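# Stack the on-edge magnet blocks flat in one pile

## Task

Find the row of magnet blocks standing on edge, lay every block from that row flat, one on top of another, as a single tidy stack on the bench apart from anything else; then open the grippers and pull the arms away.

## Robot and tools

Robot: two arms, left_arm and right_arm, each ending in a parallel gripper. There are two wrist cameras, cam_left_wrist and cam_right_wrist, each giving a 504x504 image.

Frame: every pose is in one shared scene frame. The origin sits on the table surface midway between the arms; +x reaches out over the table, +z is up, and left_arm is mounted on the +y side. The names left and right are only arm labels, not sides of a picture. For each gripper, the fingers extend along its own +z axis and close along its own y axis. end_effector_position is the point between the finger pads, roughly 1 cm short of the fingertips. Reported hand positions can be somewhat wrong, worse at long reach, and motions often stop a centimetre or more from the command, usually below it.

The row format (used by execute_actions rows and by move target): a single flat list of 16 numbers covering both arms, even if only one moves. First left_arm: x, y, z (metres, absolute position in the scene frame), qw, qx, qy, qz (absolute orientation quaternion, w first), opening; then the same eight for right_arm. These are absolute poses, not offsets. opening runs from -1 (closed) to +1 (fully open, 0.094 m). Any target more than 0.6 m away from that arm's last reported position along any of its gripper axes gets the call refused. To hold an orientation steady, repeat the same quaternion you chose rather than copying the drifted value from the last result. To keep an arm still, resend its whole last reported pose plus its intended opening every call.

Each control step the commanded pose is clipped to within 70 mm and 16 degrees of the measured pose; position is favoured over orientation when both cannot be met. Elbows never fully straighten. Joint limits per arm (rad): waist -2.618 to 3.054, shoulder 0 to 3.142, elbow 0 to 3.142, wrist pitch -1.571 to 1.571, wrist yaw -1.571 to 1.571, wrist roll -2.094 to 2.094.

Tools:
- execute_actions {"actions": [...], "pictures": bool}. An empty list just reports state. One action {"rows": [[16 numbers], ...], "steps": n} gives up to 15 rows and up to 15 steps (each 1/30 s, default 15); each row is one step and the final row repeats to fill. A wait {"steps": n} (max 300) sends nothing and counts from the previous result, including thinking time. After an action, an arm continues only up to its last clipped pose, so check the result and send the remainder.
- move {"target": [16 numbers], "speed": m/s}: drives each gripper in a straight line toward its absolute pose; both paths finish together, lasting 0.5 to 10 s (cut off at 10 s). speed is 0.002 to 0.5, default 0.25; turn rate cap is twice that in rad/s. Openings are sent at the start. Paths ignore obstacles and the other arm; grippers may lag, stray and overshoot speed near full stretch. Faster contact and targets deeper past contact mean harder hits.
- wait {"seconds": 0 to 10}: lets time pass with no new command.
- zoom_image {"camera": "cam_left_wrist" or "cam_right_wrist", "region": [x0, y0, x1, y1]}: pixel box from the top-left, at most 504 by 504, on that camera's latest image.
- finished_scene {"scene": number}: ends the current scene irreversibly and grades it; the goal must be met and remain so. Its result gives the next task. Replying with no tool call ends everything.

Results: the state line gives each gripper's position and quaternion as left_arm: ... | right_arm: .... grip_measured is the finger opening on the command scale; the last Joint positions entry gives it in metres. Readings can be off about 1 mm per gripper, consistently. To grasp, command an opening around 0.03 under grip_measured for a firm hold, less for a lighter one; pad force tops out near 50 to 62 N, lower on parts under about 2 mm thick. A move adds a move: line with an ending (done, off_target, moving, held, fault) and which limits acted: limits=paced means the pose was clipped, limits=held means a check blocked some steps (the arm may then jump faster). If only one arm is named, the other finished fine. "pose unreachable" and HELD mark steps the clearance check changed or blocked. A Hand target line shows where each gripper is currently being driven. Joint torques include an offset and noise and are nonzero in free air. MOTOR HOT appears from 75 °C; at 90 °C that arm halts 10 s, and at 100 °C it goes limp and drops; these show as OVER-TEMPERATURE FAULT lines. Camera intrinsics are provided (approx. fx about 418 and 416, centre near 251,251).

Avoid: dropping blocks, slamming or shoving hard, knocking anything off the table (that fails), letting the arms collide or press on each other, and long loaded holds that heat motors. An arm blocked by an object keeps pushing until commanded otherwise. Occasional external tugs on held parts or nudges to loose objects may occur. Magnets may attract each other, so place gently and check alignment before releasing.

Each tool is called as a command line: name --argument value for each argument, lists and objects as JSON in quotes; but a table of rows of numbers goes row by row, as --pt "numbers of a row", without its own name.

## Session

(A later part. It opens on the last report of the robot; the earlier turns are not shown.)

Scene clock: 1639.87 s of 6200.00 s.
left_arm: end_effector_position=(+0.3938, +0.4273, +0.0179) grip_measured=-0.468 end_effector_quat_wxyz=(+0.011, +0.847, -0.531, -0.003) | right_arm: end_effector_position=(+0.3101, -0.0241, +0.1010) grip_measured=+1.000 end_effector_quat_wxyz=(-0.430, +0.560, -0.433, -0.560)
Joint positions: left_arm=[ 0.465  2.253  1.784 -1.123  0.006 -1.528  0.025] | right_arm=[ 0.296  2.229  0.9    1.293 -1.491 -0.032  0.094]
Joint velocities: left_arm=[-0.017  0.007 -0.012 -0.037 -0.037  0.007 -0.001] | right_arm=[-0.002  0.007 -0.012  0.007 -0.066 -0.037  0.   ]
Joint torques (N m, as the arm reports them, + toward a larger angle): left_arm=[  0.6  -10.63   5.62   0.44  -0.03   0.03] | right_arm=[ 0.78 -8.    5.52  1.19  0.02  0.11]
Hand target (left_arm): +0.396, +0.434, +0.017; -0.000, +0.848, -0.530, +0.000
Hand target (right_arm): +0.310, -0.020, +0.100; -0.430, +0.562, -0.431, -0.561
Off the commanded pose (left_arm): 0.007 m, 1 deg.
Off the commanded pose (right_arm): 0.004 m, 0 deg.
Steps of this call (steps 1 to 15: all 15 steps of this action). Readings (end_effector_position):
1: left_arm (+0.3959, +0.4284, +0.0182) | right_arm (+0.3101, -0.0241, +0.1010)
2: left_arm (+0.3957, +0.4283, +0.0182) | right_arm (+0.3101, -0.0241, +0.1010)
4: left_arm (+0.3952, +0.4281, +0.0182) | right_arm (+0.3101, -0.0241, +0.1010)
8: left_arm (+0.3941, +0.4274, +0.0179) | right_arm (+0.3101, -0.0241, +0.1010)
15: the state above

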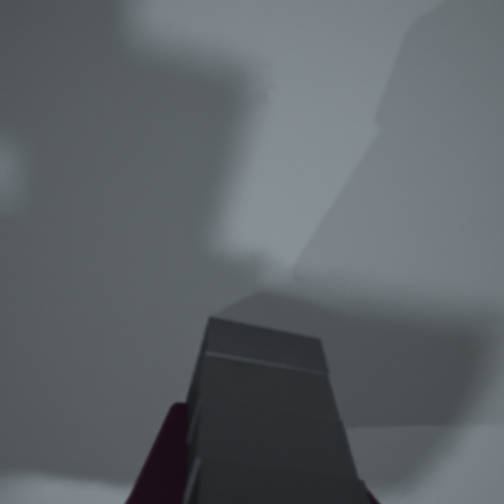

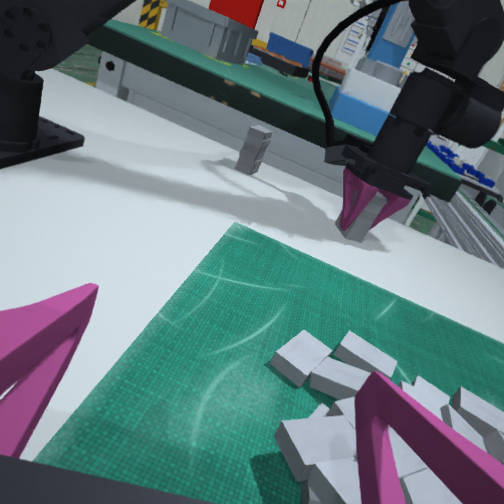

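execute_actions --actions '[{"rows":[[0.3935,0.4320,0.017,0,-0.8480,0.5299,0,-0.50,0.31,-0.02,0.10,0.430,-0.561,0.430,0.561,1],[0.3935,0.4320,0.017,0,-0.8480,0.5299,0,-0.50,0.31,-0.02,0.10,0.430,-0.561,0.430,0.561,1],[0.3935,0.4320,0.017,0,-0.8480,0.5299,0,-0.50,0.31,-0.02,0.10,0.430,-0.561,0.430,0.561,1],[0.3935,0.4320,0.017,0,-0.8480,0.5299,0,-0.48,0.31,-0.02,0.10,0.430,-0.561,0.430,0.561,1],[0.3935,0.4320,0.017,0,-0.8480,0.5299,0,-0.46,0.31,-0.02,0.10,0.430,-0.561,0.430,0.561,1],[0.3935,0.4320,0.017,0,-0.8480,0.5299,0,-0.44,0.31,-0.02,0.10,0.430,-0.561,0.430,0.561,1],[0.3935,0.4320,0.017,0,-0.8480,0.5299,0,-0.41,0.31,-0.02,0.10,0.430,-0.561,0.430,0.561,1],[0.3935,0.4320,0.017,0,-0.8480,0.5299,0,-0.37,0.31,-0.02,0.10,0.430,-0.561,0.430,0.561,1],[0.3935,0.4320,0.017,0,-0.8480,0.5299,0,-0.31,0.31,-0.02,0.10,0.430,-0.561,0.430,0.561,1],[0.3935,0.4320,0.017,0,-0.8480,0.5299,0,-0.24,0.31,-0.02,0.10,0.430,-0.561,0.430,0.561,1],[0.3935,0.4320,0.017,0,-0.8480,0.5299,0,-0.16,0.31,-0.02,0.10,0.430,-0.561,0.430,0.561,1],[0.3935,0.4320,0.017,0,-0.8480,0.5299,0,-0.07,0.31,-0.02,0.10,0.430,-0.561,0.430,0.561,1],[0.3935,0.4320,0.017,0,-0.8480,0.5299,0,0.02,0.31,-0.02,0.10,0.430,-0.561,0.430,0.561,1],[0.3935,0.4320,0.017,0,-0.8480,0.5299,0,0.11,0.31,-0.02,0.10,0.430,-0.561,0.430,0.561,1],[0.3935,0.4320,0.017,0,-0.8480,0.5299,0,0.2,0.31,-0.02,0.10,0.430,-0.561,0.430,0.561,1]],"steps":15}]'

move --target '[0.3935,0.4320,0.135,0,-0.8480,0.5299,0,0.2,0.31,-0.02,0.10,0.430,-0.561,0.430,0.561,1]' --speed 0.05

zoom_image --camera "cam_right_wrist" --region '[310,160,410,260]'

Scene clock: 1648.83 s of 6200.00 s.
left_arm: end_effector_position=(+0.3921, +0.4264, +0.0129) grip_measured=+0.157 end_effector_quat_wxyz=(+0.012, +0.847, -0.531, -0.003) | right_arm: end_effector_position=(+0.3101, -0.0241, +0.1010) grip_measured=+1.000 end_effector_quat_wxyz=(-0.430, +0.560, -0.433, -0.560)
Joint positions: left_arm=[ 0.465  2.252  1.762 -1.104  0.006 -1.527  0.054] | right_arm=[ 0.296  2.229  0.9    1.293 -1.491 -0.032  0.094]
Joint velocities: left_arm=[-0.012 -0.007  0.002  0.007 -0.022 -0.007  0.081] | right_arm=[-0.007 -0.002 -0.012 -0.037  0.007  0.037  0.   ]
Joint torques (N m, as the arm reports them, + toward a larger angle): left_arm=[  0.6  -11.63   5.52   0.31  -0.05   0.01] | right_arm=[ 0.81 -8.05  5.48  1.18  0.03  0.13]
Hand target (left_arm): +0.393, +0.432, +0.017; +0.000, +0.848, -0.530, -0.000
Hand target (right_arm): +0.310, -0.020, +0.100; -0.430, +0.562, -0.431, -0.561
Off the commanded pose (left_arm): 0.007 m, 1 deg.
Off the commanded pose (right_arm): 0.004 m, 0 deg.
Steps of this call (steps 1 to 90: nothing new was sent; then 5.47 s passed at rest; steps 91 to 105: all 15 steps of this action). Readings (end_effector_position):
91: left_arm (+0.3932, +0.4269, +0.0171) | right_arm (+0.3101, -0.0241, +0.1010)
92: left_arm (+0.3931, +0.4269, +0.0169) | right_arm (+0.3101, -0.0241, +0.1010)
94: left_arm (+0.3931, +0.4269, +0.0169) | right_arm (+0.3101, -0.0241, +0.1010)
98: left_arm (+0.3937, +0.4272, +0.0159) | right_arm (+0.3101, -0.0241, +0.1010)
105: the state above

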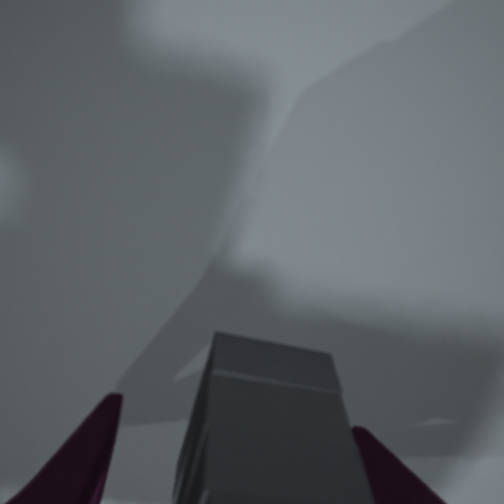

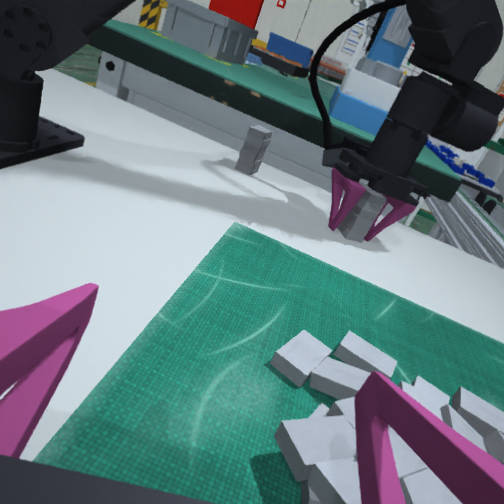

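Scene clock: 1652.00 s of 6200.00 s.
left_arm: end_effector_position=(+0.3954, +0.4282, +0.1253) grip_measured=+0.197 end_effector_quat_wxyz=(+0.006, +0.847, -0.531, -0.000) | right_arm: end_effector_position=(+0.3101, -0.0241, +0.1010) grip_measured=+1.000 end_effector_quat_wxyz=(-0.430, +0.560, -0.433, -0.560)
Joint positions: left_arm=[ 0.465  2.24   2.191 -1.533  0.006 -1.527  0.056] | right_arm=[ 0.296  2.229  0.9    1.293 -1.491 -0.032  0.094]
Joint velocities: left_arm=[ 0.027  0.012 -0.002 -0.037  0.081 -0.022 -0.001] | right_arm=[-0.002  0.007 -0.012  0.007  0.022 -0.037  0.   ]
Joint torques (N m, as the arm reports them, + toward a larger angle): left_arm=[  0.56 -11.18   8.16   0.02  -0.07   0.01] | right_arm=[ 0.79 -8.07  5.49  1.2   0.02  0.12]
Hand target (left_arm): +0.393, +0.432, +0.135; -0.000, +0.848, -0.530, +0.000
Hand target (right_arm): +0.310, -0.020, +0.100; -0.430, +0.562, -0.431, -0.561
Off the commanded pose (left_arm): 0.011 m, 1 deg.
Off the commanded pose (right_arm): 0.004 m, 0 deg.
move: off_target (left_arm)

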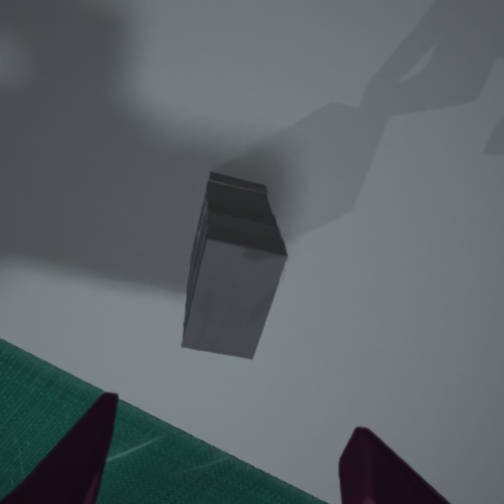

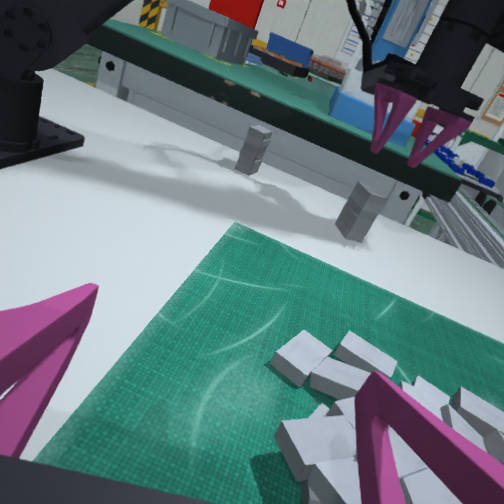

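Region (310, 160, 410, 260) of cam_right_wrist's 504x504 image, scaled by 5.040, with more detail than that image has.

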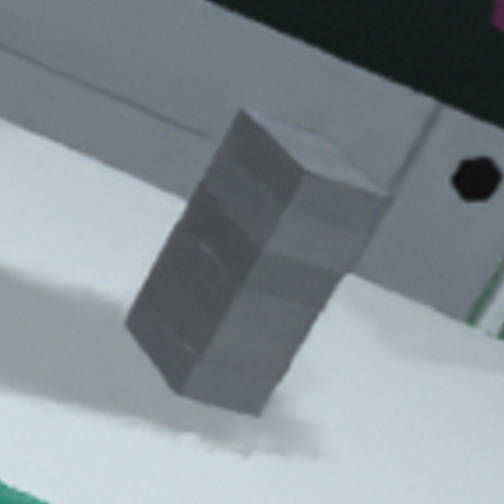

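move --target '[0.25,0.27,0.2,0.259,0,0.966,0,0.5,0.25,-0.15,0.15,0.430,-0.561,0.430,0.561,1]' --speed 0.3

Scene clock: 1660.57 s of 6200.00 s.
left_arm: end_effector_position=(+0.2527, +0.2752, +0.1973) grip_measured=+0.498 end_effector_quat_wxyz=(+0.249, -0.013, +0.968, +0.002) | right_arm: end_effector_position=(+0.2534, -0.1464, +0.1433) grip_measured=+1.000 end_effector_quat_wxyz=(+0.503, -0.488, +0.512, +0.497)
Joint positions: left_arm=[ 0.279  1.018  1.068 -1.134  0.136  0.248  0.07 ] | right_arm=[-0.067  1.743  0.362  1.294 -1.567 -0.069  0.094]
Joint velocities: left_arm=[-0.012 -0.017 -0.002 -0.037  0.037  0.037 -0.001] | right_arm=[-0.027 -0.017 -0.012 -0.051 -0.037 -0.007  0.   ]
Joint torques (N m, as the arm reports them, + toward a larger angle): left_arm=[-0.65 -2.62  6.36  0.97  0.18  0.03] | right_arm=[-0.8  -7.22  3.3   1.04 -0.11  0.02]
Hand target (left_arm): +0.251, +0.270, +0.202; +0.260, -0.002, +0.966, -0.001
Hand target (right_arm): +0.250, -0.149, +0.148; +0.508, -0.491, +0.508, +0.492
Off the commanded pose (left_arm): 0.006 m, 2 deg.
Off the commanded pose (right_arm): 0.008 m, 17 deg; orientation clipped at the last step of the last action.
joint sent to its limit (right arm) — the command would take joint 5 (wrist yaw) past its lower limit, so that joint was sent only as far as its limit.
After step 90, 1.50 s passed at rest.
move: off_target (right_arm); limits=paced

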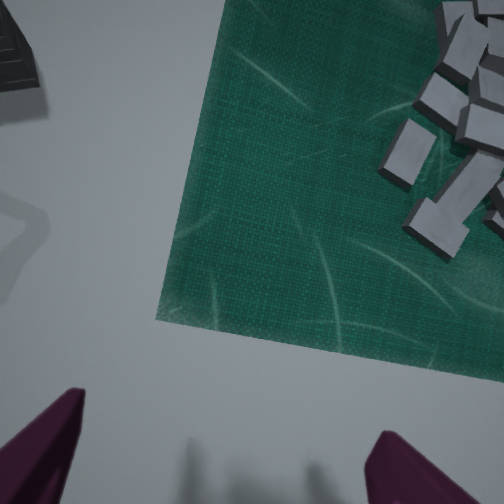

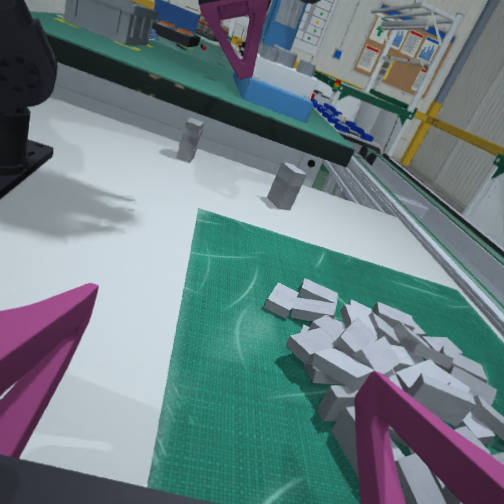

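The stack stands and both arms are clear.

finished_scene --scene 1

The scene is finished: the task was done.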